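## Task

Arrange the plates of plate hotel H1 to follow the manifest: slot 1 holds B88, slot 2 holds B30, slots 3 and 4 stay empty, slot 5 holds B80, slot 6 holds B33. Every plate must be seated home in its slot with its ID label facing the front, and must stay there without the robot supporting it. Finish by releasing and pulling the gripper away.

## Robot and tools

ROBOT. One four-axis SCARA-style plate mover: a vertical lift, shoulder, elbow and wrist yaw, plus a two-finger parallel gripper that always stays level (it can rotate about vertical but never tilt). The controlled point, end_effector_position, sits midway between the two rubber pads, roughly 2-3 cm back from the fingertips. The fingers extend along the gripper's +x axis and open and close along its y axis. Keep the elbow angle at least 0.4 rad away from 0; near zero the arm can fold and fault.

FRAMES. Reported poses use the scene frame: origin on the table surface under the arm base, +z up, +y to the left when facing along +x. Motion commands instead use the gripper's own axes. The printed hand position can be slightly wrong, more so far from the base.

execute_actions(actions). A list of actions run one after another; an empty list only returns the current state and images. Each action is an object with any of "rows", "steps", "until".
- rows: 1 to 15 rows, each applied for one control step of 1/30 s. A row is exactly 5 numbers, each in [-1, 1], in this order: dx, dy, dz, rz, opening. There is one list per row for the single arm.
- dx, dy, dz, rz are an offset, in gripper axes, from the gripper pose measured when this action began (for a call's first action, the last pose reported in the scene). Every row in the action is relative to that same starting pose, not to the row before. Scale: 1.0 equals 0.6 m for dx/dy/dz and 180 degrees for rz; rz turns from +x toward +y.
- opening is absolute, not an offset: +1 fully open (0.140 m), -1 closed (pads still 0.066 m apart). Full open to closed needs about 0.6 s or more.
- steps: integer 1 to 450, default 15, not fewer than the number of rows. After the final row the arm keeps heading to that row's target and the gripper keeps its command, so long moves need extra steps.
- until: stops the action at the first step where every condition holds, e.g. {"scanner": {"code": "b88"}} or {"scanner": {"reads": [">=", 2]}}. Comparisons are "=", "!=", "<", "<=", ">", ">="; numbers require one. It only reads the device and does not halt the arm. Any bad value or unknown name rejects the whole call before motion.

Each control step the commanded pose is limited to 70 mm and 16 degrees from the measured pose, then damped inverse kinematics chases it. A move cut short by too few steps may stall; send the remainder next action. "pose unreachable" means the clearance check altered or dropped the target; the arm then rests until new rows arrive. "Hand target" shows where the controller is currently driving. Joints slow and stop together, so after big moves the arm can arrive short.

zoom_image(camera, region). camera must be "cam_wrist" (504x504 image). region is [x0, y0, x1, y1] in pixels from the top-left, at most 504 by 504, taken from the latest full image.

finished_scene(scene). Pass the current scene number (1 or 2). Irreversible; the result reports success and gives the next task. The goal must already hold and keep holding. Replying with no tool call ends everything.

RESULTS. State line: end_effector_position (m) and end_effector_quat_wxyz in scene frame. Joint positions: lift (m, 0 to 0.550), shoulder (-2.000 to 2.000 rad), elbow (-2.800 to 2.800), wrist yaw (-12.566 to 12.566), then pad gap in metres. grip_measured is the finger opening on the command scale; readings may carry a constant error near 1 mm. Scanner fields: code (lowercase ID such as b88, or no_read; never a false ID) and reads (count of changes from no_read to an ID so far).

PLATES AND HOTEL. H1 has six slots numbered from the bottom. Home means lying flat on the shelf's two prongs, a short end toward the front, behind both front pins and between the side pins. Well A1 lies at the labelled short end, in the corner opposite the labelled long side. To identify a plate, lay it flat in nest RD with A1 at the corner marked A1 and clear the scanner's line of sight; the ID then appears in code.

GRIPPING AND CARE. To hold, command an opening under grip_measured: about 0.04 lower for a firm grip, less for a light one. Pads push up to about 18 N each; snapping shut fast can squeeze harder and sometimes pop the fingers open. Ramp moves gently: increase dx/dy/dz by small amounts per row (0.01 per row is 6 mm per step). Random tugs on held items or pushes on loose ones can happen. While you are thinking the robot holds its last command, and holding a load heats motors: MOTOR HOT above 85 °C, OVER-TEMPERATURE FAULT with brakes at 100 °C. Contact torque reaching a joint's limit (lift 55.8 N, shoulder 8.37 N m, elbow 4.18 N m, wrist yaw 1.39 N m, including held weight) stops the arm 10 s and drops the rest of the call. Never knock or place anything off the table; avoid drops, slips, slams and hard pushes.

Each tool is called after ">>>" as name([rows], argument=value, ...), one row to a line, values as JSON.

## Session

>>> execute_actions(actions=[])

Scene clock: 0.00 s.
end_effector_position=(+0.4292, +0.2670, +0.5261) grip_measured=+1.00 end_effector_quat_wxyz=(-0.392, +0.000, +0.000, +0.920)
Joint positions: [0.521 1.002 2.722 0.223 0.14 ]
Motor temperatures (°C, as the motors report them): [34 23 22 23]
Hand target: +0.429, +0.267, +0.526; -0.392, +0.000, +0.000, +0.920
scanner: code=no_read reads=0

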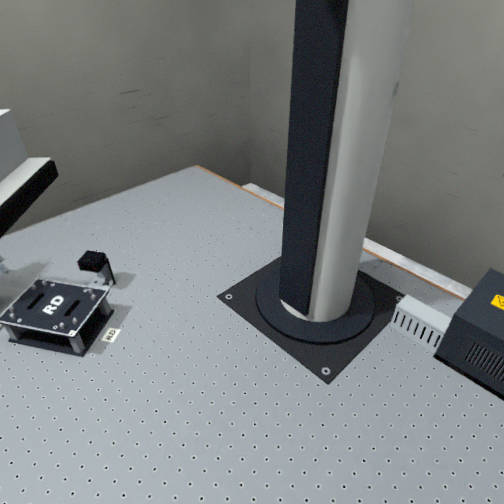

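>>> execute_actions([
  {"rows":[[0,0,0,0.3,1]],"steps":45},
])

>>> execute_actions([
  {"rows":[[0,0,0,0.33,1]],"steps":45},
])

Scene clock: 5.10 s.
end_effector_position=(+0.4291, +0.2670, +0.5261) grip_measured=+1.00 end_effector_quat_wxyz=(+0.767, -0.000, -0.000, -0.642)
Joint positions: [0.521 1.481 2.213 1.195 0.14 ]
Motor temperatures (°C, as the motors report them): [34 23 22 23]
Hand target: +0.429, +0.267, +0.526; +0.767, -0.000, -0.000, -0.642
Off the commanded pose: 0.000 m, 0 deg.
scanner: code=no_read reads=0

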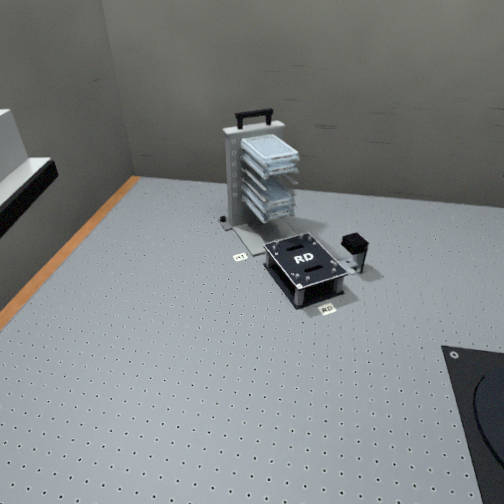

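Scene clock: 6.60 s.
end_effector_position=(+0.4291, +0.2669, +0.5261) grip_measured=+1.00 end_effector_quat_wxyz=(+0.984, -0.000, -0.000, -0.178)
Joint positions: [0.521 1.974 1.413 2.539 0.14 ]
Motor temperatures (°C, as the motors report them): [34 23 22 23]
Hand target: +0.429, +0.267, +0.526; +0.984, -0.000, -0.000, -0.178
Off the commanded pose: 0.000 m, 0 deg.
scanner: code=no_read reads=0

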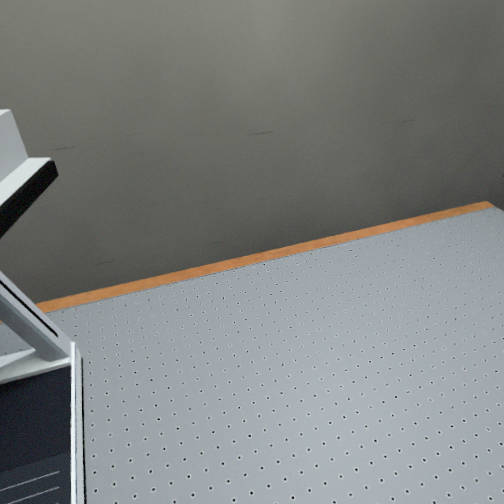

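>>> execute_actions([
  {"rows":[[0.305,-0.717,-0.3,-0.167,1]],"steps":75},
])

Scene clock: 16.03 s.
end_effector_position=(+0.4500, -0.1999, +0.3461) grip_measured=+1.00 end_effector_quat_wxyz=(+0.904, -0.000, -0.000, -0.427)
Joint positions: [0.341 0.53  0.807 4.064 0.14 ]
Motor temperatures (°C, as the motors report them): [34 23 22 23]
Hand target: +0.450, -0.200, +0.346; +0.904, -0.000, -0.000, -0.427
Off the commanded pose: 0.000 m, 0 deg.
scanner: code=no_read reads=0

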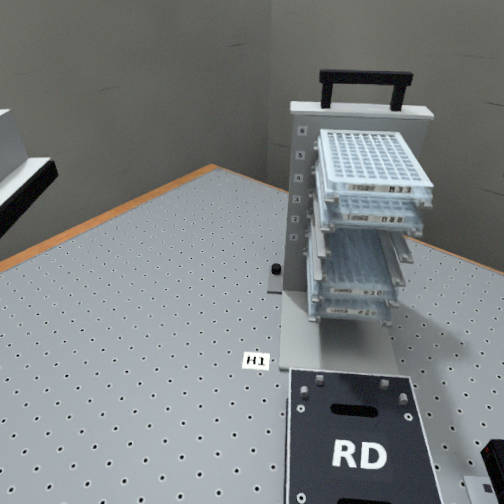

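>>> zoom_image(camera="cam_wrist", region=[270,110,450,340])

Region (270, 110, 450, 340) of cam_wrist's 504x504 image, scaled by 2.191, with more detail than that image has; it fills the left 394 columns of this view, and the rest is white.

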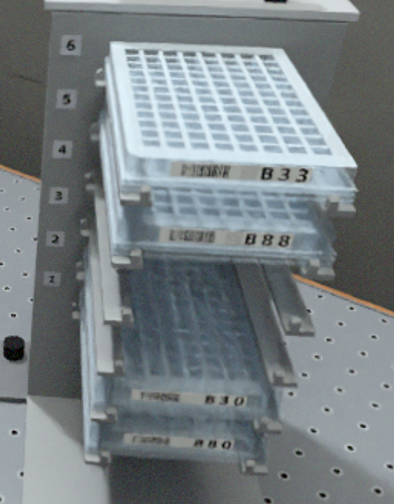

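>>> execute_actions([
  {"rows":[[0.12,-0.13,-0.15,-0.039,0]],"steps":40},
])

Scene clock: 25.27 s.
end_effector_position=(+0.4356, -0.3051, +0.2560) grip_measured=+0.00 end_effector_quat_wxyz=(+0.877, -0.000, -0.000, -0.481)
Joint positions: [0.251 0.124 1.052 4.103 0.103]
Motor temperatures (°C, as the motors report them): [35 23 22 23]
Hand target: +0.436, -0.305, +0.256; +0.876, -0.000, -0.000, -0.481
Off the commanded pose: 0.000 m, 0 deg.
scanner: code=no_read reads=0

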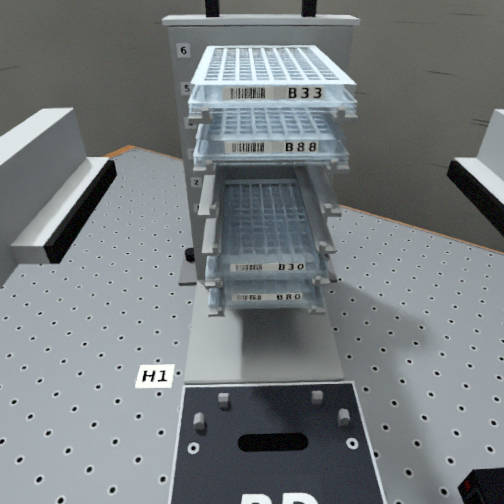

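>>> execute_actions([
  {"rows":[[0.1,0,-0.04,0.008,0]],"steps":30},
])

Scene clock: 33.13 s.
end_effector_position=(+0.4679, -0.3557, +0.2320) grip_measured=+0.00 end_effector_quat_wxyz=(+0.883, -0.000, -0.000, -0.470)
Joint positions: [ 0.227 -0.031  1.327  4.008  0.103]
Motor temperatures (°C, as the motors report them): [35 23 22 23]
Hand target: +0.468, -0.356, +0.232; +0.883, -0.000, -0.000, -0.470
Off the commanded pose: 0.000 m, 0 deg.
scanner: code=no_read reads=0

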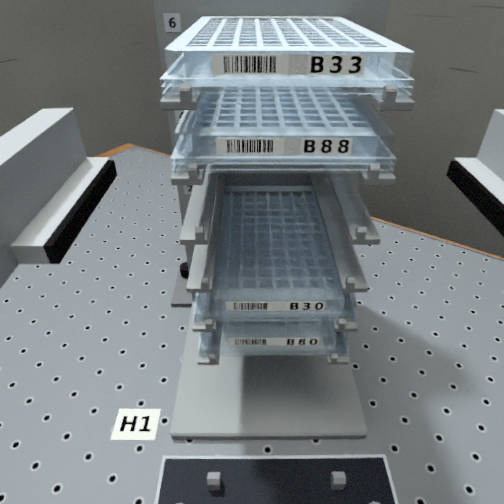

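>>> execute_actions([
  {"rows":[[0.075,-0.005,-0.003,0,0.1]],"steps":30},
])

Scene clock: 37.17 s.
end_effector_position=(+0.4905, -0.3948, +0.2302) grip_measured=+0.10 end_effector_quat_wxyz=(+0.883, -0.000, -0.000, -0.470)
Joint positions: [ 0.225 -0.15   1.556  3.899  0.107]
Motor temperatures (°C, as the motors report them): [35 23 22 23]
Hand target: +0.491, -0.395, +0.230; +0.883, -0.000, -0.000, -0.470
Off the commanded pose: 0.000 m, 0 deg.
scanner: code=no_read reads=0

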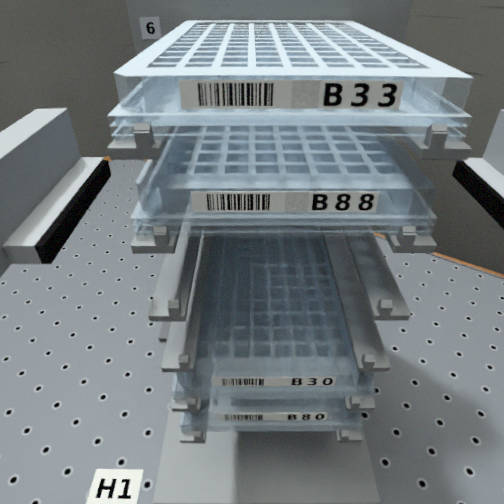

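>>> execute_actions([
  {"rows":[[0.075,0,-0.003,0,0.1]],"steps":30},
  {"rows":[[0,0,0,0,-0.2],[0,0,0,0,-0.3],[0,0,0,0,-0.35],[0,0,0,0,-0.4],[0,0,0,0,-0.43],[0,0,0,0,-0.46],[0,0,0,0,-0.49],[0,0,0,0,-0.52]],"steps":25},
])

Scene clock: 47.77 s.
end_effector_position=(+0.5157, -0.4322, +0.2285) grip_measured=-0.52 end_effector_quat_wxyz=(+0.883, -0.000, -0.000, -0.470)
Joint positions: [ 0.223 -0.275  1.817  3.763  0.084]
Motor temperatures (°C, as the motors report them): [35 23 22 23]
Hand target: +0.516, -0.432, +0.228; +0.883, -0.000, -0.000, -0.470
Off the commanded pose: 0.000 m, 0 deg.
scanner: code=no_read reads=0

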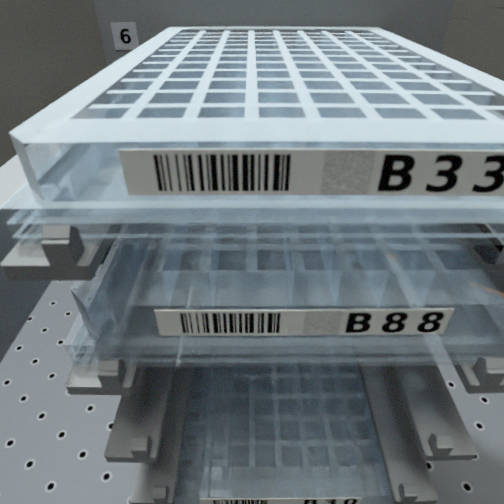

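Above the flange; body is narrower.

>>> execute_actions([
  {"rows":[[0,0,0,0,-0.55],[0,0,0,0,-0.57],[0,0,0,0,-0.59],[0,0,0,0,-0.61],[0,0,0,0,-0.63]],"steps":18},
])

Scene clock: 50.57 s.
end_effector_position=(+0.5157, -0.4322, +0.2285) grip_measured=-0.56 end_effector_quat_wxyz=(+0.883, -0.000, -0.000, -0.470)
Joint positions: [ 0.223 -0.275  1.817  3.763  0.082]
Motor temperatures (°C, as the motors report them): [35 23 22 23]
Hand target: +0.516, -0.432, +0.228; +0.883, -0.000, -0.000, -0.470
Off the commanded pose: 0.000 m, 0 deg.
scanner: code=no_read reads=0

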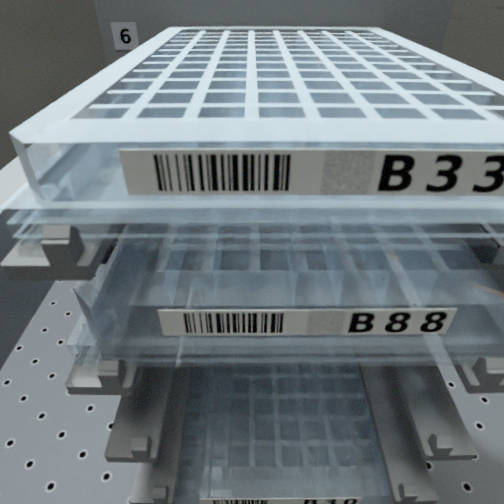

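>>> execute_actions([
  {"rows":[[0,0,0.003,0,-0.61],[0,0,0.006,0,-0.61],[0,0,0.010,0,-0.61]],"steps":18},
  {"rows":[[-0.005,0.001,0,0,-0.61],[-0.01,0.001,0,0,-0.61],[-0.015,0.001,0,0,-0.61],[-0.02,0.001,0,0,-0.61]],"steps":18},
])

Scene clock: 54.57 s.
end_effector_position=(+0.5095, -0.4219, +0.2345) grip_measured=-0.56 end_effector_quat_wxyz=(+0.883, -0.000, -0.000, -0.470)
Joint positions: [ 0.229 -0.239  1.744  3.799  0.082]
Motor temperatures (°C, as the motors report them): [34 23 22 23]
Hand target: +0.509, -0.422, +0.234; +0.883, -0.000, -0.000, -0.470
Off the commanded pose: 0.000 m, 0 deg.
scanner: code=no_read reads=0

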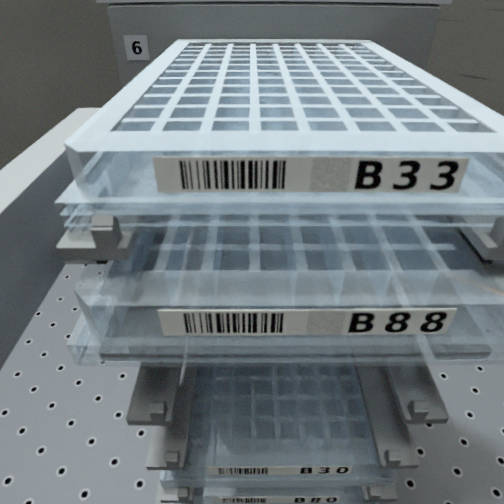

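>>> execute_actions([
  {"rows":[[-0.01,0,0,0,-0.61],[-0.02,0,0,0,-0.61],[-0.035,0,0,0,-0.61],[-0.05,0,0,0,-0.61],[-0.065,0,0,0,-0.61],[-0.08,0,0,0,-0.61],[-0.095,0,0,0,-0.61],[-0.11,0,0,0,-0.61],[-0.125,0,0,0,-0.61],[-0.14,0,0,0,-0.61],[-0.155,0,0,0,-0.61],[-0.17,0,0,0,-0.61],[-0.185,0,0,0,-0.61],[-0.2,0,0,0,-0.61],[-0.213,0,0,0,-0.61]],"steps":35},
  {"rows":[[0,0,-0.01,0,-0.61],[0,0,-0.02,0,-0.61],[0,0,-0.03,0,-0.61],[0,0,-0.04,0,-0.61],[0,0,-0.0467,0,-0.61]],"steps":20},
])

>>> zoom_image(camera="cam_wrist", region=[130,0,430,300])

Scene clock: 60.20 s.
end_effector_position=(+0.4381, -0.3158, +0.2064) grip_measured=-0.56 end_effector_quat_wxyz=(+0.883, -0.000, -0.000, -0.470)
Joint positions: [0.201 0.076 1.092 4.137 0.082]
Motor temperatures (°C, as the motors report them): [35 23 22 23]
Hand target: +0.438, -0.316, +0.206; +0.883, -0.000, -0.000, -0.470
Off the commanded pose: 0.000 m, 0 deg.
scanner: code=no_read reads=0

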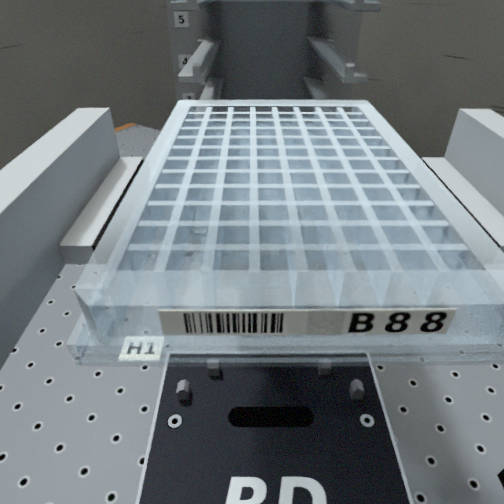

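Region (130, 0, 430, 300) of cam_wrist's 504x504 image, scaled by 1.680, with more detail than that image has.

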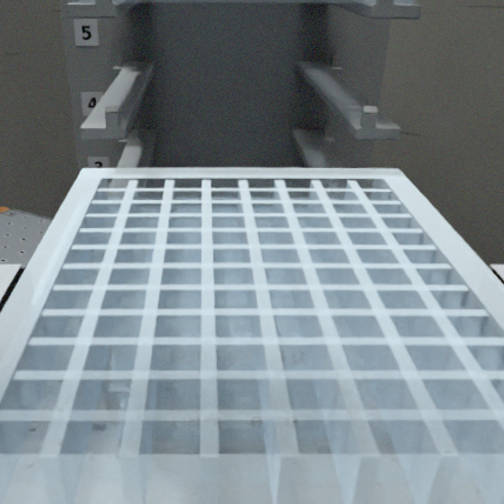

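>>> execute_actions([
  {"rows":[[0.005,0,0,0,-0.61],[0.01,0,0,0,-0.61],[0.015,0,0,0,-0.61],[0.02,0,0,0,-0.61],[0.025,0,0,0,-0.61],[0.03,0,0,0,-0.61],[0.04,0,0,0,-0.61],[0.05,0,0,0,-0.61],[0.065,0,0,0,-0.61],[0.08,0,0,0,-0.61],[0.1,0,0,0,-0.61],[0.12,0,0,0,-0.61],[0.14,0,0,0,-0.61],[0.16,0,0,0,-0.61],[0.18,0,0,0,-0.61]],"steps":35},
])

Scene clock: 64.37 s.
end_effector_position=(+0.4984, -0.4054, +0.2064) grip_measured=-0.56 end_effector_quat_wxyz=(+0.883, -0.000, -0.000, -0.470)
Joint positions: [ 0.201 -0.184  1.629  3.859  0.082]
Motor temperatures (°C, as the motors report them): [35 23 22 23]
Hand target: +0.498, -0.405, +0.206; +0.883, -0.000, -0.000, -0.470
Off the commanded pose: 0.000 m, 0 deg.
scanner: code=no_read reads=0

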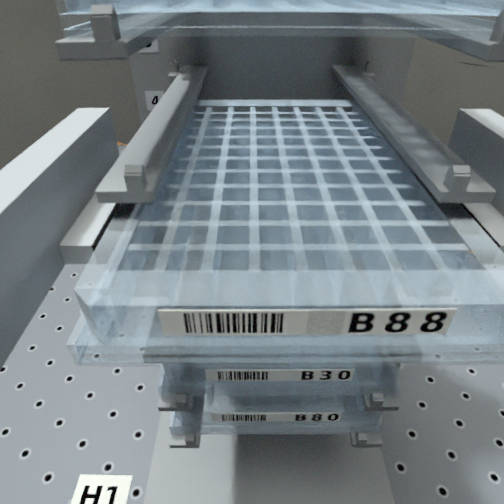

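>>> execute_actions([
  {"rows":[[0.01,0,0,0,-0.61],[0.02,0,0,0,-0.61],[0.03,0,0,0,-0.61],[0.04,0,0,0,-0.61],[0.047,0,0,0,-0.61],[0.0535,0,0,0,-0.61]],"steps":22},
  {"rows":[[0,0,-0.003,0,-0.61],[0,0,-0.006,0,-0.61],[0,0,-0.008,0,-0.61]],"steps":15},
  {"rows":[[0,0,0,0,-0.3]],"steps":12},
])

Scene clock: 70.40 s.
end_effector_position=(+0.5163, -0.4321, +0.2015) grip_measured=-0.30 end_effector_quat_wxyz=(+0.883, -0.000, -0.000, -0.470)
Joint positions: [ 0.197 -0.275  1.819  3.76   0.092]
Motor temperatures (°C, as the motors report them): [35 23 22 23]
Hand target: +0.516, -0.432, +0.202; +0.883, -0.000, -0.000, -0.470
Off the commanded pose: 0.000 m, 0 deg.
scanner: code=no_read reads=0

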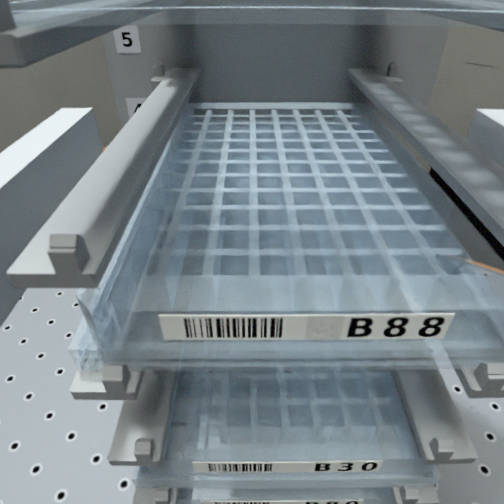

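>>> execute_actions([
  {"rows":[[-0.13,0,0,0,0]],"steps":22},
  {"rows":[[0,0,-0.1417,0,0]],"steps":25},
  {"rows":[[0.08,0,0,0,0]],"steps":20},
])

Scene clock: 74.80 s.
end_effector_position=(+0.4995, -0.4072, +0.1165) grip_measured=+0.00 end_effector_quat_wxyz=(+0.883, -0.000, -0.000, -0.470)
Joint positions: [ 0.111 -0.19   1.641  3.853  0.103]
Motor temperatures (°C, as the motors report them): [35 23 22 23]
Hand target: +0.499, -0.407, +0.116; +0.883, -0.000, -0.000, -0.470
Off the commanded pose: 0.000 m, 0 deg.
scanner: code=no_read reads=0

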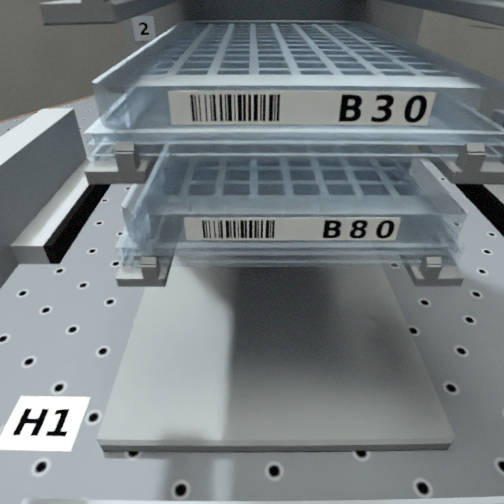

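>>> execute_actions([
  {"rows":[[0.05,0,0,0,-0.2]],"steps":20},
  {"rows":[[0,0,0,0,-0.35],[0,0,0,0,-0.4],[0,0,0,0,-0.45],[0,0,0,0,-0.48],[0,0,0,0,-0.5],[0,0,0,0,-0.52],[0,0,0,0,-0.54],[0,0,0,0,-0.56],[0,0,0,0,-0.58],[0,0,0,0,-0.61]],"steps":20},
  {"rows":[[0,0,0.003,0,-0.61],[0,0,0.006,0,-0.61],[0,0,0.010,0,-0.61]],"steps":15},
  {"rows":[[-0.005,0,0,0,-0.61],[-0.01,0,0,0,-0.61],[-0.015,0,0,0,-0.61],[-0.02,0,0,0,-0.61]],"steps":15},
])

Scene clock: 82.00 s.
end_effector_position=(+0.5096, -0.4222, +0.1225) grip_measured=-0.56 end_effector_quat_wxyz=(+0.883, -0.000, -0.000, -0.470)
Joint positions: [ 0.118 -0.24   1.746  3.799  0.082]
Motor temperatures (°C, as the motors report them): [35 23 22 23]
Hand target: +0.510, -0.422, +0.123; +0.883, -0.000, -0.000, -0.470
Off the commanded pose: 0.000 m, 0 deg.
scanner: code=no_read reads=0

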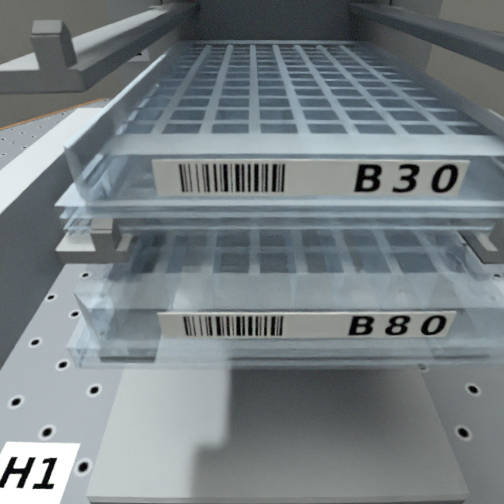

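>>> execute_actions([
  {"rows":[[-0.01,0,0,0,-0.61],[-0.02,0,0,0,-0.61],[-0.035,0,0,0,-0.61],[-0.05,0,0,0,-0.61],[-0.065,0,0,0,-0.61],[-0.08,0,0,0,-0.61],[-0.095,0,0,0,-0.61],[-0.11,0,0,0,-0.61],[-0.125,0,0,0,-0.61],[-0.14,0,0,0,-0.61],[-0.155,0,0,0,-0.61],[-0.17,0,0,0,-0.61],[-0.185,0,0,0,-0.61],[-0.2,0,0,0,-0.61],[-0.213,0,0,0,-0.61]],"steps":32},
  {"rows":[[0,0,0.01,0,-0.61],[0,0,0.02,0,-0.61],[0,0,0.04,0,-0.61],[0,0,0.06,0,-0.61],[0,0,0.08,0,-0.61],[0,0,0.1,0,-0.61],[0,0,0.12,0,-0.61],[0,0,0.14,0,-0.61],[0,0,0.16,0,-0.61],[0,0,0.175,0,-0.61],[0,0,0.1867,0,-0.61]],"steps":28},
  {"rows":[[0.005,0,0,0,-0.61],[0.01,0,0,0,-0.61],[0.02,0,0,0,-0.61],[0.03,0,0,0,-0.61],[0.045,0,0,0,-0.61],[0.06,0,0,0,-0.61],[0.08,0,0,0,-0.61],[0.1,0,0,0,-0.61],[0.12,0,0,0,-0.61],[0.14,0,0,0,-0.61],[0.16,0,0,0,-0.61],[0.18,0,0,0,-0.61],[0.2,0,0,0,-0.61],[0.22,0,0,0,-0.61],[0.233,0,0,0,-0.61]],"steps":38},
])

Scene clock: 90.70 s.
end_effector_position=(+0.5162, -0.4321, +0.2345) grip_measured=-0.56 end_effector_quat_wxyz=(+0.883, -0.000, -0.000, -0.470)
Joint positions: [ 0.23  -0.275  1.819  3.76   0.082]
Motor temperatures (°C, as the motors report them): [35 23 22 23]
Hand target: +0.516, -0.432, +0.235; +0.883, -0.000, -0.000, -0.470
Off the commanded pose: 0.000 m, 0 deg.
scanner: code=no_read reads=0

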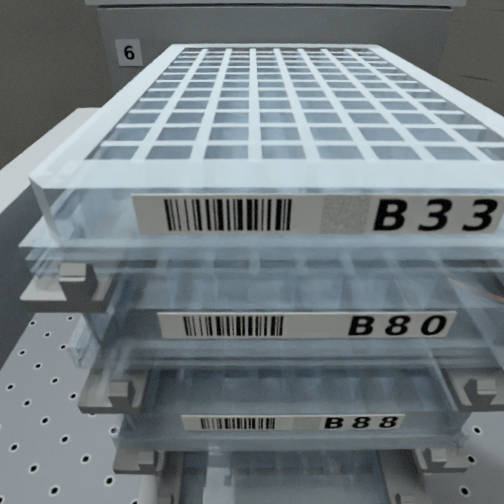

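>>> execute_actions([
  {"rows":[[0,0,-0.003,0,-0.61],[0,0,-0.006,0,-0.61],[0,0,-0.009,0,-0.61]],"steps":15},
  {"rows":[[0,0,0,0,-0.2]],"steps":10},
  {"rows":[[-0.125,0,0,0,0]],"steps":24},
  {"rows":[[0,0,-0.0477,0,0]],"steps":18},
  {"rows":[[0.125,0,0,0,-0.15]],"steps":26},
  {"rows":[[0,0,0,0,-0.35],[0,0,0,0,-0.4],[0,0,0,0,-0.45],[0,0,0,0,-0.48],[0,0,0,0,-0.5],[0,0,0,0,-0.52],[0,0,0,0,-0.54],[0,0,0,0,-0.56],[0,0,0,0,-0.58],[0,0,0,0,-0.61]],"steps":20},
  {"rows":[[0,0,0.003,0,-0.61],[0,0,0.006,0,-0.61],[0,0,0.010,0,-0.61]],"steps":15},
  {"rows":[[-0.005,0,0,0,-0.61],[-0.01,0,0,0,-0.61],[-0.015,0,0,0,-0.61],[-0.02,0,0,0,-0.61]],"steps":15},
])

Scene clock: 98.33 s.
end_effector_position=(+0.5095, -0.4222, +0.2064) grip_measured=-0.56 end_effector_quat_wxyz=(+0.883, -0.000, -0.000, -0.470)
Joint positions: [ 0.201 -0.24   1.745  3.799  0.082]
Motor temperatures (°C, as the motors report them): [35 23 22 23]
Hand target: +0.510, -0.422, +0.206; +0.883, -0.000, -0.000, -0.470
Off the commanded pose: 0.000 m, 0 deg.
scanner: code=no_read reads=0

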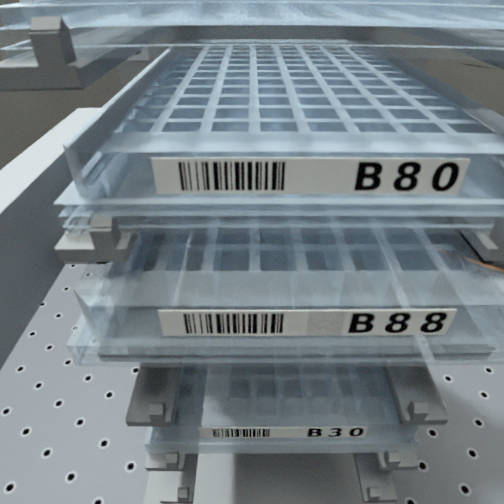

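>>> execute_actions([
  {"rows":[[-0.01,0,0,0,-0.61],[-0.02,0,0,0,-0.61],[-0.035,0,0,0,-0.61],[-0.05,0,0,0,-0.61],[-0.065,0,0,0,-0.61],[-0.08,0,0,0,-0.61],[-0.095,0,0,0,-0.61],[-0.11,0,0,0,-0.61],[-0.125,0,0,0,-0.61],[-0.14,0,0,0,-0.61],[-0.155,0,0,0,-0.61],[-0.17,0,0,0,-0.61],[-0.185,0,0,0,-0.61],[-0.2,0,0,0,-0.61],[-0.213,0,0,0,-0.61]],"steps":32},
  {"rows":[[0,0,-0.01,0,-0.61],[0,0,-0.02,0,-0.61],[0,0,-0.04,0,-0.61],[0,0,-0.06,0,-0.61],[0,0,-0.08,0,-0.61],[0,0,-0.1,0,-0.61],[0,0,-0.12,0,-0.61],[0,0,-0.13,0,-0.61],[0,0,-0.14,0,-0.61]],"steps":25},
  {"rows":[[0.005,0,0,0,-0.61],[0.01,0,0,0,-0.61],[0.02,0,0,0,-0.61],[0.03,0,0,0,-0.61],[0.045,0,0,0,-0.61],[0.06,0,0,0,-0.61],[0.08,0,0,0,-0.61],[0.1,0,0,0,-0.61],[0.12,0,0,0,-0.61],[0.14,0,0,0,-0.61],[0.16,0,0,0,-0.61],[0.18,0,0,0,-0.61],[0.2,0,0,0,-0.61],[0.22,0,0,0,-0.61],[0.233,0,0,0,-0.61]],"steps":38},
])

Scene clock: 106.90 s.
end_effector_position=(+0.5161, -0.4321, +0.1224) grip_measured=-0.56 end_effector_quat_wxyz=(+0.883, -0.000, -0.000, -0.470)
Joint positions: [ 0.117 -0.275  1.819  3.76   0.082]
Motor temperatures (°C, as the motors report them): [35 23 22 23]
Hand target: +0.516, -0.432, +0.122; +0.883, -0.000, -0.000, -0.470
Off the commanded pose: 0.000 m, 0 deg.
scanner: code=no_read reads=0

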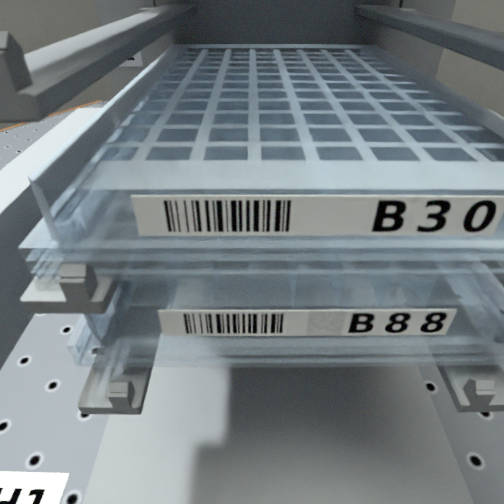

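>>> execute_actions([
  {"rows":[[0,0,-0.003,0,-0.61],[0,0,-0.006,0,-0.61],[0,0,-0.009,0,-0.61]],"steps":15},
  {"rows":[[0,0,0,0,-0.2]],"steps":10},
  {"rows":[[-0.2,0,0,0,0]],"steps":26},
  {"rows":[[0,0,0.2,0,0]],"steps":20},
])

>>> zoom_image(camera="cam_wrist", region=[140,20,420,340])

Scene clock: 111.53 s.
end_effector_position=(+0.4491, -0.3325, +0.2369) grip_measured=+0.00 end_effector_quat_wxyz=(+0.883, -0.000, -0.000, -0.470)
Joint positions: [0.232 0.031 1.183 4.09  0.103]
Motor temperatures (°C, as the motors report them): [35 23 22 23]
Hand target: +0.449, -0.333, +0.237; +0.883, -0.000, -0.000, -0.470
Off the commanded pose: 0.000 m, 0 deg.
scanner: code=no_read reads=0

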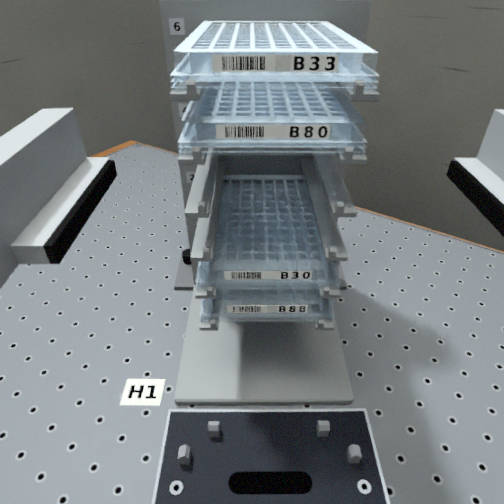

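Region (140, 20, 420, 340) of cam_wrist's 504x504 image, scaled by 1.575, with more detail than that image has; it fills the left 441 columns of this view, and the rest is white.

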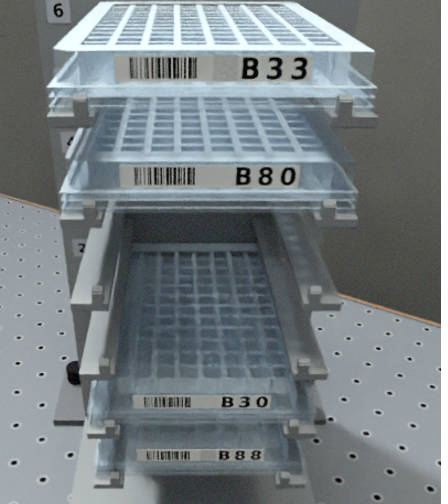

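>>> finished_scene(scene=1)

The scene is finished: the task was done.


## Next scene

Arrange the plates of plate hotel H1 to follow the manifest: slot 1 stays empty, slot 2 holds M66, slot 3 holds M69, slot 4 holds M06, slot 5 holds M09, slot 6 stays empty. Every plate must be seated home in its slot with its ID label facing the front, and must stay there without the robot supporting it. Finish by releasing and pulling the gripper away.

>>> execute_actions(actions=[])

Scene clock: 0.00 s.
end_effector_position=(+0.7160, +0.1136, +0.2090) grip_measured=+1.00 end_effector_quat_wxyz=(+0.984, -0.000, -0.000, +0.179)
Joint positions: [ 0.204 -0.435 -1.844 -3.645  0.14 ]
Motor temperatures (°C, as the motors report them): [34 23 22 23]
Hand target: +0.716, +0.114, +0.209; +0.984, -0.000, -0.000, +0.179
scanner: code=no_read reads=0

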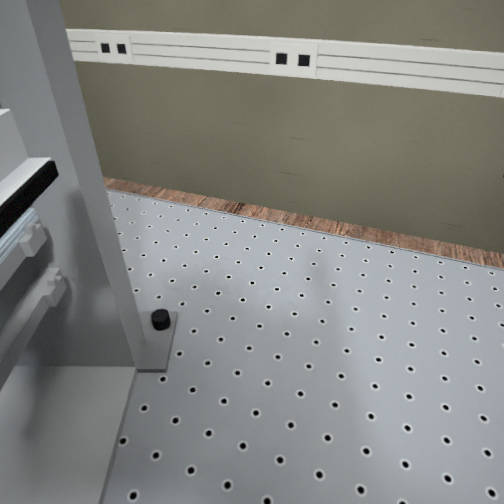

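>>> execute_actions([
  {"rows":[[-0.38,-0.02,0,0,0.3]],"steps":40},
  {"rows":[[0,0.2,0.1,0.01,0]],"steps":35},
])

Scene clock: 4.23 s.
end_effector_position=(+0.4646, +0.1345, +0.2690) grip_measured=+0.00 end_effector_quat_wxyz=(+0.981, -0.000, -0.000, +0.194)
Joint positions: [ 0.264 -0.547 -0.689 -4.657  0.103]
Motor temperatures (°C, as the motors report them): [35 23 22 23]
Hand target: +0.465, +0.134, +0.269; +0.981, -0.000, -0.000, +0.194
Off the commanded pose: 0.000 m, 0 deg.
scanner: code=no_read reads=0

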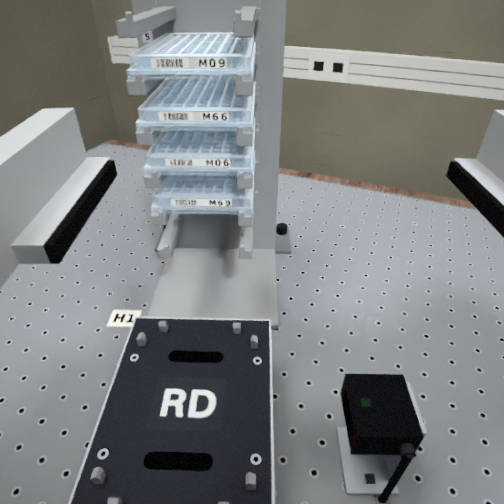

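>>> execute_actions([
  {"rows":[[0.15,0.087,-0.07,0,0]],"steps":35},
])

Scene clock: 7.87 s.
end_effector_position=(+0.5279, +0.2171, +0.2270) grip_measured=+0.00 end_effector_quat_wxyz=(+0.981, -0.000, -0.000, +0.194)
Joint positions: [ 0.222 -0.259 -1.114 -4.519  0.103]
Motor temperatures (°C, as the motors report them): [34 23 22 23]
Hand target: +0.528, +0.217, +0.227; +0.981, -0.000, -0.000, +0.194
Off the commanded pose: 0.000 m, 0 deg.
scanner: code=no_read reads=0

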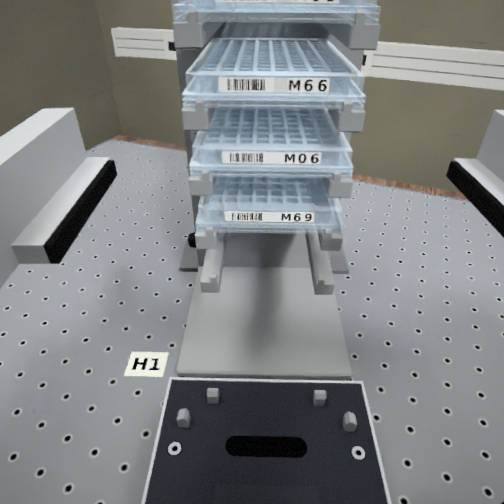

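>>> execute_actions([
  {"rows":[[0.03,-0.002,-0.107,0,0]],"steps":22},
  {"rows":[[0.15,0,0,0,0]],"steps":28},
])

Scene clock: 12.57 s.
end_effector_position=(+0.6283, +0.2570, +0.1628) grip_measured=+0.00 end_effector_quat_wxyz=(+0.981, -0.000, -0.000, +0.194)
Joint positions: [ 0.158 -0.114 -1.648 -4.13   0.103]
Motor temperatures (°C, as the motors report them): [35 23 22 23]
Hand target: +0.628, +0.257, +0.163; +0.981, -0.000, -0.000, +0.194
Off the commanded pose: 0.000 m, 0 deg.
scanner: code=no_read reads=0

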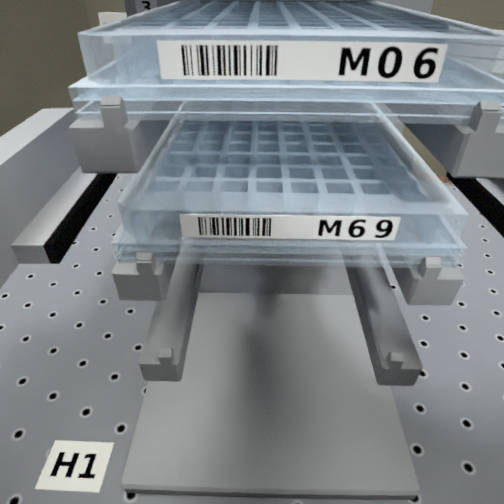

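>>> execute_actions([
  {"rows":[[0,0.001,0,-0.006,-0.1]],"steps":12},
  {"rows":[[0.05,0,0,0,-0.2]],"steps":20},
  {"rows":[[0,0,0,0,-0.35],[0,0,0,0,-0.4],[0,0,0,0,-0.45],[0,0,0,0,-0.48],[0,0,0,0,-0.5]],"steps":12},
])

Scene clock: 19.50 s.
end_effector_position=(+0.6559, +0.2686, +0.1628) grip_measured=-0.50 end_effector_quat_wxyz=(+0.983, -0.000, -0.000, +0.185)
Joint positions: [ 0.158 -0.041 -1.828 -4.041  0.084]
Motor temperatures (°C, as the motors report them): [34 23 22 23]
Hand target: +0.656, +0.269, +0.163; +0.983, -0.000, -0.000, +0.185
Off the commanded pose: 0.000 m, 0 deg.
scanner: code=no_read reads=0

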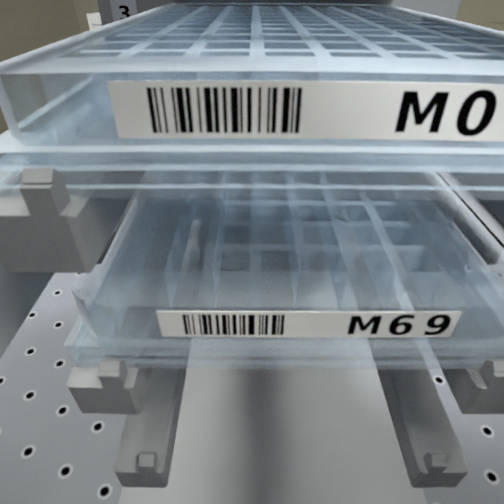

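>>> execute_actions([
  {"rows":[[0,0,0,0,-0.52],[0,0,0,0,-0.54],[0,0,0,0,-0.56],[0,0,0,0,-0.58],[0,0,0,0,-0.61]],"steps":14},
  {"rows":[[0,0,0.003,0,-0.61],[0,0,0.006,0,-0.61],[0,0,0.010,0,-0.61]],"steps":15},
  {"rows":[[-0.005,0,0,0,-0.61],[-0.01,0,0,0,-0.61],[-0.015,0,0,0,-0.61],[-0.02,0,0,0,-0.61]],"steps":15},
])

Scene clock: 25.17 s.
end_effector_position=(+0.6447, +0.2643, +0.1688) grip_measured=-0.56 end_effector_quat_wxyz=(+0.983, -0.000, -0.000, +0.185)
Joint positions: [ 0.164 -0.068 -1.755 -4.088  0.082]
Motor temperatures (°C, as the motors report them): [34 23 22 23]
Hand target: +0.645, +0.264, +0.169; +0.983, -0.000, -0.000, +0.185
Off the commanded pose: 0.000 m, 0 deg.
scanner: code=no_read reads=0

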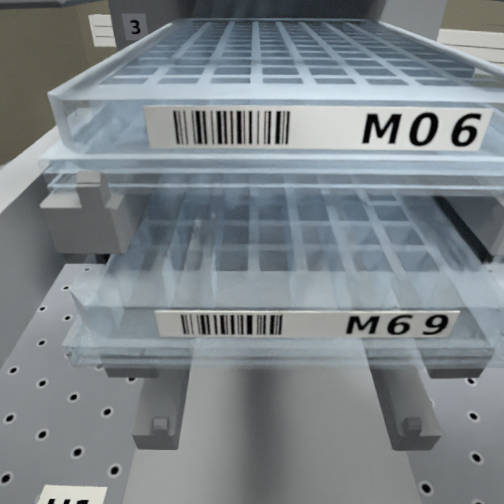

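>>> execute_actions([
  {"rows":[[-0.01,0,0,0,-0.61],[-0.02,0,0,0,-0.61],[-0.035,0,0,0,-0.61],[-0.05,0,0,0,-0.61],[-0.065,0,0,0,-0.61],[-0.08,0,0,0,-0.61],[-0.095,0,0,0,-0.61],[-0.11,0,0,0,-0.61],[-0.125,0,0,0,-0.61],[-0.14,0,0,0,-0.61],[-0.155,0,0,0,-0.61],[-0.17,0,0,0,-0.61],[-0.185,0,0,0,-0.61],[-0.2,0,0,0,-0.61],[-0.213,0,0,0,-0.61]],"steps":32},
  {"rows":[[0,0,-0.01,0,-0.61],[0,0,-0.02,0,-0.61],[0,0,-0.04,0,-0.61],[0,0,-0.05,0,-0.61],[0,0,-0.0583,0,-0.61]],"steps":20},
  {"rows":[[0.005,0,0,0,-0.61],[0.01,0,0,0,-0.61],[0.015,0,0,0,-0.61],[0.02,0,0,0,-0.61],[0.03,0,0,0,-0.61],[0.045,0,0,0,-0.61],[0.06,0,0,0,-0.61],[0.08,0,0,0,-0.61],[0.1,0,0,0,-0.61],[0.12,0,0,0,-0.61],[0.14,0,0,0,-0.61],[0.16,0,0,0,-0.61],[0.18,0,0,0,-0.61],[0.2,0,0,0,-0.61],[0.213,0,0,0,-0.61]],"steps":35},
])

Scene clock: 35.23 s.
end_effector_position=(+0.6446, +0.2644, +0.1338) grip_measured=-0.56 end_effector_quat_wxyz=(+0.983, -0.000, -0.000, +0.185)
Joint positions: [ 0.129 -0.068 -1.755 -4.088  0.082]
Motor temperatures (°C, as the motors report them): [34 23 22 23]
Hand target: +0.645, +0.264, +0.134; +0.983, -0.000, -0.000, +0.185
Off the commanded pose: 0.000 m, 0 deg.
scanner: code=no_read reads=0

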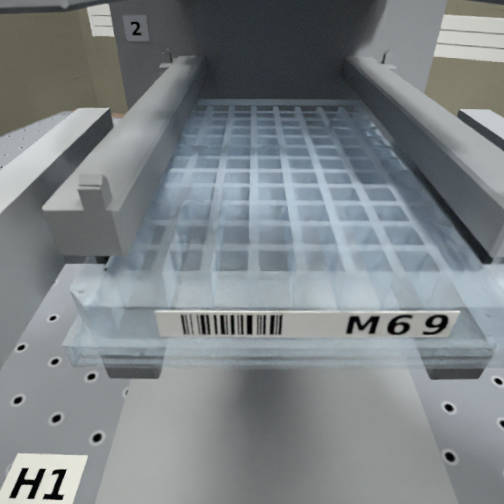

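>>> execute_actions([
  {"rows":[[0.005,0,0,0,-0.61],[0.01,0,0,0,-0.61],[0.015,0,0,0,-0.61],[0.02,0,0,0,-0.61]],"steps":15},
  {"rows":[[0,0,-0.003,0,-0.61],[0,0,-0.006,0,-0.61],[0,0,-0.009,0,-0.61]],"steps":15},
  {"rows":[[0,0,0,0,-0.2]],"steps":10},
  {"rows":[[-0.125,0,0,0,0]],"steps":24},
  {"rows":[[0,0,0.174,0,0]],"steps":25},
  {"rows":[[0.125,0.0007,0,0,-0.15]],"steps":26},
])

Scene clock: 41.93 s.
end_effector_position=(+0.6557, +0.2691, +0.2327) grip_measured=-0.15 end_effector_quat_wxyz=(+0.983, -0.000, -0.000, +0.185)
Joint positions: [ 0.228 -0.04  -1.829 -4.042  0.097]
Motor temperatures (°C, as the motors report them): [34 23 22 23]
Hand target: +0.656, +0.269, +0.233; +0.983, -0.000, -0.000, +0.185
Off the commanded pose: 0.000 m, 0 deg.
scanner: code=no_read reads=0

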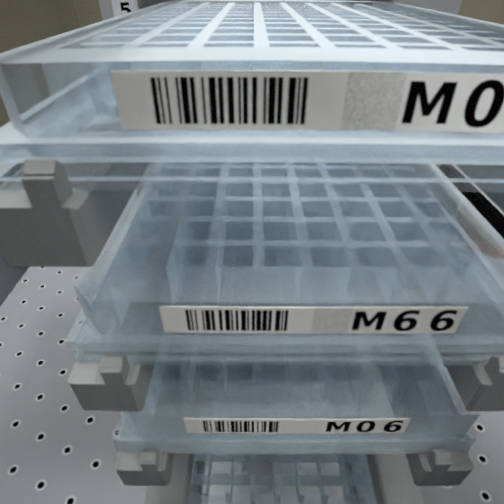

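>>> execute_actions([
  {"rows":[[0,-0.001,0.0017,0,-0.3]],"steps":10},
  {"rows":[[0,0,0,0,-0.35],[0,0,0,0,-0.4],[0,0,0,0,-0.45],[0,0,0,0,-0.48],[0,0,0,0,-0.5],[0,0,0,0,-0.52],[0,0,0,0,-0.54],[0,0,0,0,-0.56],[0,0,0,0,-0.58],[0,0,0,0,-0.61]],"steps":20},
  {"rows":[[0,0,0.003,0,-0.61],[0,0,0.006,0,-0.61],[0,0,0.011,0,-0.61]],"steps":15},
  {"rows":[[-0.005,0,0,0,-0.61],[-0.01,0,0,0,-0.61],[-0.02,0,0,0,-0.61],[-0.035,0,0,0,-0.61],[-0.05,0,0,0,-0.61],[-0.07,0,0,0,-0.61],[-0.09,0,0,0,-0.61],[-0.11,0,0,0,-0.61],[-0.13,0,0,0,-0.61],[-0.15,0,0,0,-0.61],[-0.17,0,0,0,-0.61],[-0.19,0,0,0,-0.61],[-0.21,0,0,0,-0.61],[-0.225,0,0,0,-0.61],[-0.233,0,0,0,-0.61]],"steps":36},
  {"rows":[[0,0,-0.01,0,-0.61],[0,0,-0.02,0,-0.61],[0,0,-0.04,0,-0.61],[0,0,-0.06,0,-0.61],[0,0,-0.08,0,-0.61],[0,0,-0.1,0,-0.61],[0,0,-0.11,0,-0.61],[0,0,-0.1183,0,-0.61]],"steps":24},
])

>>> execute_actions([
  {"rows":[[0.005,0,0,0,-0.61],[0.01,0,0,0,-0.61],[0.02,0,0,0,-0.61],[0.03,0,0,0,-0.61],[0.045,0,0,0,-0.61],[0.06,0,0,0,-0.61],[0.08,0,0,0,-0.61],[0.1,0,0,0,-0.61],[0.12,0,0,0,-0.61],[0.14,0,0,0,-0.61],[0.16,0,0,0,-0.61],[0.18,0,0,0,-0.61],[0.2,0,0,0,-0.61],[0.22,0,0,0,-0.61],[0.233,0,0,0,-0.61]],"steps":38},
])

Scene clock: 51.57 s.
end_effector_position=(+0.5257, +0.2178, +0.1694) grip_measured=-0.56 end_effector_quat_wxyz=(+0.983, -0.000, -0.000, +0.185)
Joint positions: [ 0.164 -0.243 -1.111 -4.556  0.082]
Motor temperatures (°C, as the motors report them): [34 23 22 23]
Hand target: +0.526, +0.218, +0.169; +0.983, -0.000, -0.000, +0.185
Off the commanded pose: 0.000 m, 0 deg.
scanner: code=no_read reads=0

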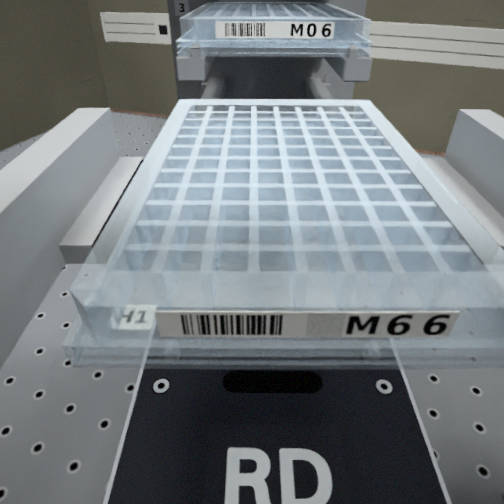

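Scene clock: 52.83 s.
end_effector_position=(+0.6559, +0.2687, +0.1694) grip_measured=-0.56 end_effector_quat_wxyz=(+0.983, -0.000, -0.000, +0.185)
Joint positions: [ 0.164 -0.041 -1.828 -4.041  0.082]
Motor temperatures (°C, as the motors report them): [34 23 22 23]
Hand target: +0.656, +0.269, +0.169; +0.983, -0.000, -0.000, +0.185
Off the commanded pose: 0.000 m, 0 deg.
scanner: code=no_read reads=0

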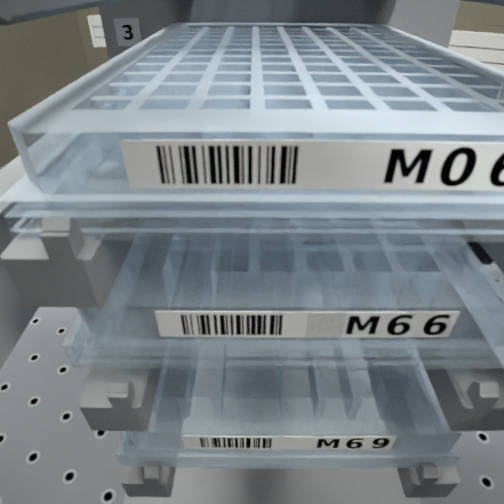

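>>> execute_actions([
  {"rows":[[0,-0.001,0,0,-0.61],[0,-0.001,-0.003,0,-0.61],[0,-0.001,-0.006,0,-0.61],[0,-0.001,-0.010,0,-0.61]],"steps":15},
  {"rows":[[0,0,0,0,-0.2]],"steps":10},
  {"rows":[[-0.125,0,0,0,0]],"steps":24},
  {"rows":[[0,0,0.058,0,0]],"steps":18},
  {"rows":[[0.125,0,0,0,-0.15]],"steps":26},
  {"rows":[[0,0,0,0,-0.35],[0,0,0,0,-0.4],[0,0,0,0,-0.45],[0,0,0,0,-0.48],[0,0,0,0,-0.5],[0,0,0,0,-0.52],[0,0,0,0,-0.54],[0,0,0,0,-0.56],[0,0,0,0,-0.58],[0,0,0,0,-0.61]],"steps":20},
  {"rows":[[0,0,0.003,0,-0.61],[0,0,0.006,0,-0.61],[0,0,0.011,0,-0.61]],"steps":15},
])

Scene clock: 60.70 s.
end_effector_position=(+0.6561, +0.2681, +0.2048) grip_measured=-0.56 end_effector_quat_wxyz=(+0.983, -0.000, -0.000, +0.185)
Joint positions: [ 0.2   -0.043 -1.828 -4.04   0.082]
Motor temperatures (°C, as the motors report them): [34 23 22 23]
Hand target: +0.656, +0.268, +0.205; +0.983, -0.000, -0.000, +0.185
Off the commanded pose: 0.000 m, 0 deg.
scanner: code=no_read reads=0

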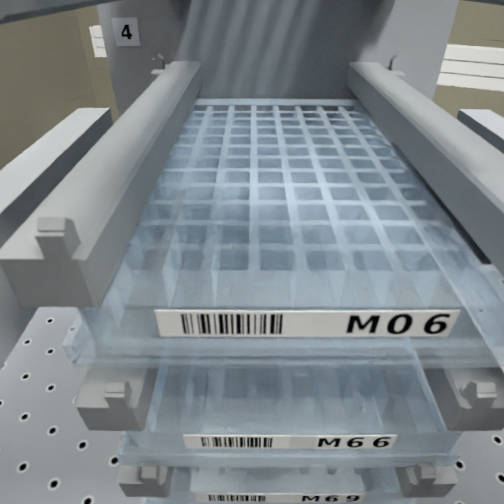

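>>> execute_actions([
  {"rows":[[-0.005,0,0,0,-0.61],[-0.01,0,0,0,-0.61],[-0.02,0,0,0,-0.61],[-0.035,0,0,0,-0.61],[-0.05,0,0,0,-0.61],[-0.07,0,0,0,-0.61],[-0.09,0,0,0,-0.61],[-0.11,0,0,0,-0.61],[-0.13,0,0,0,-0.61],[-0.15,0,0,0,-0.61],[-0.17,0,0,0,-0.61],[-0.19,0,0,0,-0.61],[-0.21,0,0,0,-0.61],[-0.225,0,0,0,-0.61],[-0.233,0,0,0,-0.61]],"steps":36},
  {"rows":[[0,0,0.01,0,-0.61],[0,0,0.02,0,-0.61],[0,0,0.04,0,-0.61],[0,0,0.05,0,-0.61],[0,0,0.0592,0,-0.61]],"steps":20},
  {"rows":[[0.005,0,0,0,-0.61],[0.01,0,0,0,-0.61],[0.02,0,0,0,-0.61],[0.03,0,0,0,-0.61],[0.045,0,0,0,-0.61],[0.06,0,0,0,-0.61],[0.08,0,0,0,-0.61],[0.1,0,0,0,-0.61],[0.12,0,0,0,-0.61],[0.14,0,0,0,-0.61],[0.16,0,0,0,-0.61],[0.18,0,0,0,-0.61],[0.2,0,0,0,-0.61],[0.22,0,0,0,-0.61],[0.233,0,0,0,-0.61]],"steps":38},
])

>>> execute_actions([
  {"rows":[[0,0,-0.003,0,-0.61],[0,0,-0.006,0,-0.61],[0,0,-0.010,0,-0.61]],"steps":15},
  {"rows":[[0,0,0,0,-0.2]],"steps":10},
  {"rows":[[-0.125,0,0,0,0]],"steps":24},
  {"rows":[[0,0,-0.178,0,0]],"steps":26},
  {"rows":[[0.125,0,0,0,-0.15]],"steps":26},
  {"rows":[[0,0,0,0,-0.35],[0,0,0,0,-0.4],[0,0,0,0,-0.45],[0,0,0,0,-0.48],[0,0,0,0,-0.5],[0,0,0,0,-0.52],[0,0,0,0,-0.54],[0,0,0,0,-0.56],[0,0,0,0,-0.58],[0,0,0,0,-0.61]],"steps":20},
  {"rows":[[0,0,0.003,0,-0.61],[0,0,0.006,0,-0.61],[0,0,0.011,0,-0.61]],"steps":15},
])

Scene clock: 73.03 s.
end_effector_position=(+0.6561, +0.2682, +0.2403) grip_measured=-0.56 end_effector_quat_wxyz=(+0.983, -0.000, -0.000, +0.185)
Joint positions: [ 0.235 -0.043 -1.828 -4.04   0.082]
Motor temperatures (°C, as the motors report them): [34 23 22 23]
Hand target: +0.656, +0.268, +0.240; +0.983, -0.000, -0.000, +0.185
Off the commanded pose: 0.000 m, 0 deg.
scanner: code=no_read reads=0

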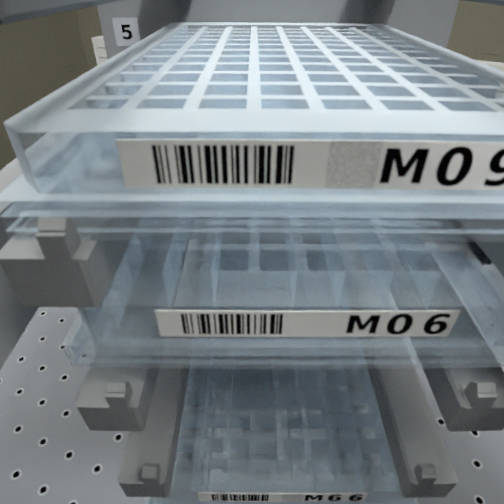

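Scene clock: 77.57 s.
end_effector_position=(+0.6561, +0.2682, +0.1341) grip_measured=-0.56 end_effector_quat_wxyz=(+0.983, -0.000, -0.000, +0.185)
Joint positions: [ 0.129 -0.043 -1.828 -4.041  0.082]
Motor temperatures (°C, as the motors report them): [34 23 22 23]
Hand target: +0.656, +0.268, +0.134; +0.983, -0.000, -0.000, +0.185
Off the commanded pose: 0.000 m, 0 deg.
scanner: code=no_read reads=0

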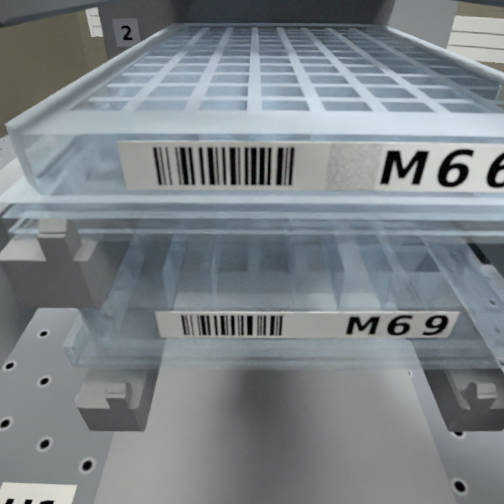

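>>> execute_actions([
  {"rows":[[-0.005,0,0,0,-0.61],[-0.01,0,0,0,-0.61],[-0.02,0,0,0,-0.61],[-0.035,0,0,0,-0.61],[-0.05,0,0,0,-0.61],[-0.07,0,0,0,-0.61],[-0.09,0,0,0,-0.61],[-0.11,0,0,0,-0.61],[-0.13,0,0,0,-0.61],[-0.15,0,0,0,-0.61],[-0.17,0,0,0,-0.61],[-0.19,0,0,0,-0.61],[-0.21,0,0,0,-0.61],[-0.225,0,0,0,-0.61],[-0.233,0,0,0,-0.61]],"steps":36},
  {"rows":[[0,0,0.01,0,-0.61],[0,0,0.02,0,-0.61],[0,0,0.04,0,-0.61],[0,0,0.06,0,-0.61],[0,0,0.08,0,-0.61],[0,0,0.1,0,-0.61],[0,0,0.11,0,-0.61],[0,0,0.1183,0,-0.61]],"steps":24},
  {"rows":[[0.005,0,0,0,-0.61],[0.01,0,0,0,-0.61],[0.02,0,0,0,-0.61],[0.03,0,0,0,-0.61],[0.045,0,0,0,-0.61],[0.06,0,0,0,-0.61],[0.08,0,0,0,-0.61],[0.1,0,0,0,-0.61],[0.12,0,0,0,-0.61],[0.14,0,0,0,-0.61],[0.16,0,0,0,-0.61],[0.18,0,0,0,-0.61],[0.2,0,0,0,-0.61],[0.22,0,0,0,-0.61],[0.233,0,0,0,-0.61]],"steps":38},
])

>>> execute_actions([
  {"rows":[[0,0,-0.003,0,-0.61],[0,0,-0.006,0,-0.61],[0,0,-0.010,0,-0.61]],"steps":15},
  {"rows":[[0,0,0,0,-0.2]],"steps":10},
  {"rows":[[-0.22,0,0,0,0]],"steps":28},
  {"rows":[[0,0,0.08,0,0]],"steps":15},
])

>>> zoom_image(camera="cam_wrist", region=[140,0,420,320])

Scene clock: 86.17 s.
end_effector_position=(+0.6560, +0.2683, +0.2051) grip_measured=-0.56 end_effector_quat_wxyz=(+0.983, -0.000, -0.000, +0.185)
Joint positions: [ 0.2   -0.042 -1.828 -4.041  0.082]
Motor temperatures (°C, as the motors report them): [34 23 22 23]
Hand target: +0.656, +0.268, +0.205; +0.983, -0.000, -0.000, +0.185
Off the commanded pose: 0.000 m, 0 deg.
scanner: code=no_read reads=0

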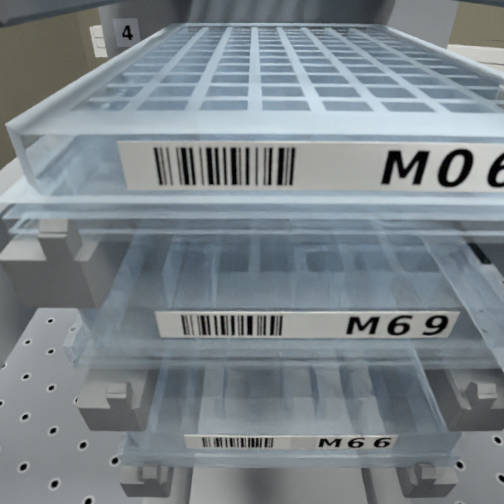

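Scene clock: 88.43 s.
end_effector_position=(+0.5331, +0.2204, +0.2470) grip_measured=+0.00 end_effector_quat_wxyz=(+0.983, -0.000, -0.000, +0.185)
Joint positions: [ 0.242 -0.24  -1.145 -4.526  0.103]
Motor temperatures (°C, as the motors report them): [34 23 22 23]
Hand target: +0.533, +0.220, +0.247; +0.983, -0.000, -0.000, +0.185
Off the commanded pose: 0.000 m, 0 deg.
scanner: code=no_read reads=0

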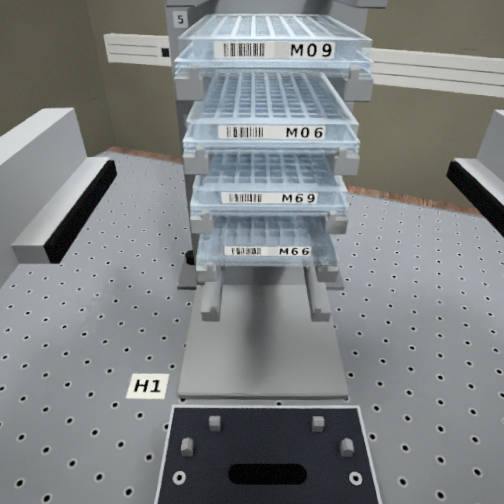

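Region (140, 0, 420, 320) of cam_wrist's 504x504 image, scaled by 1.575, with more detail than that image has; it fills the left 441 columns of this view, and the rest is white.

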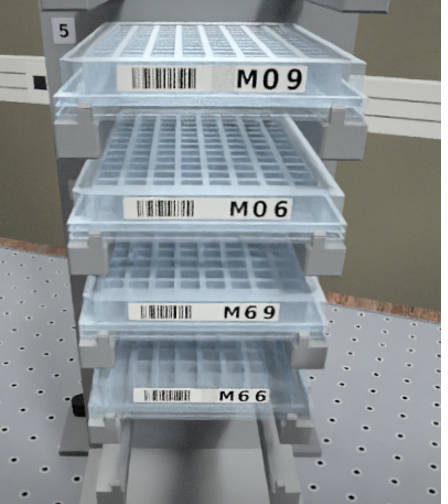

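>>> finished_scene(scene=2)

The scene is finished: the task was done.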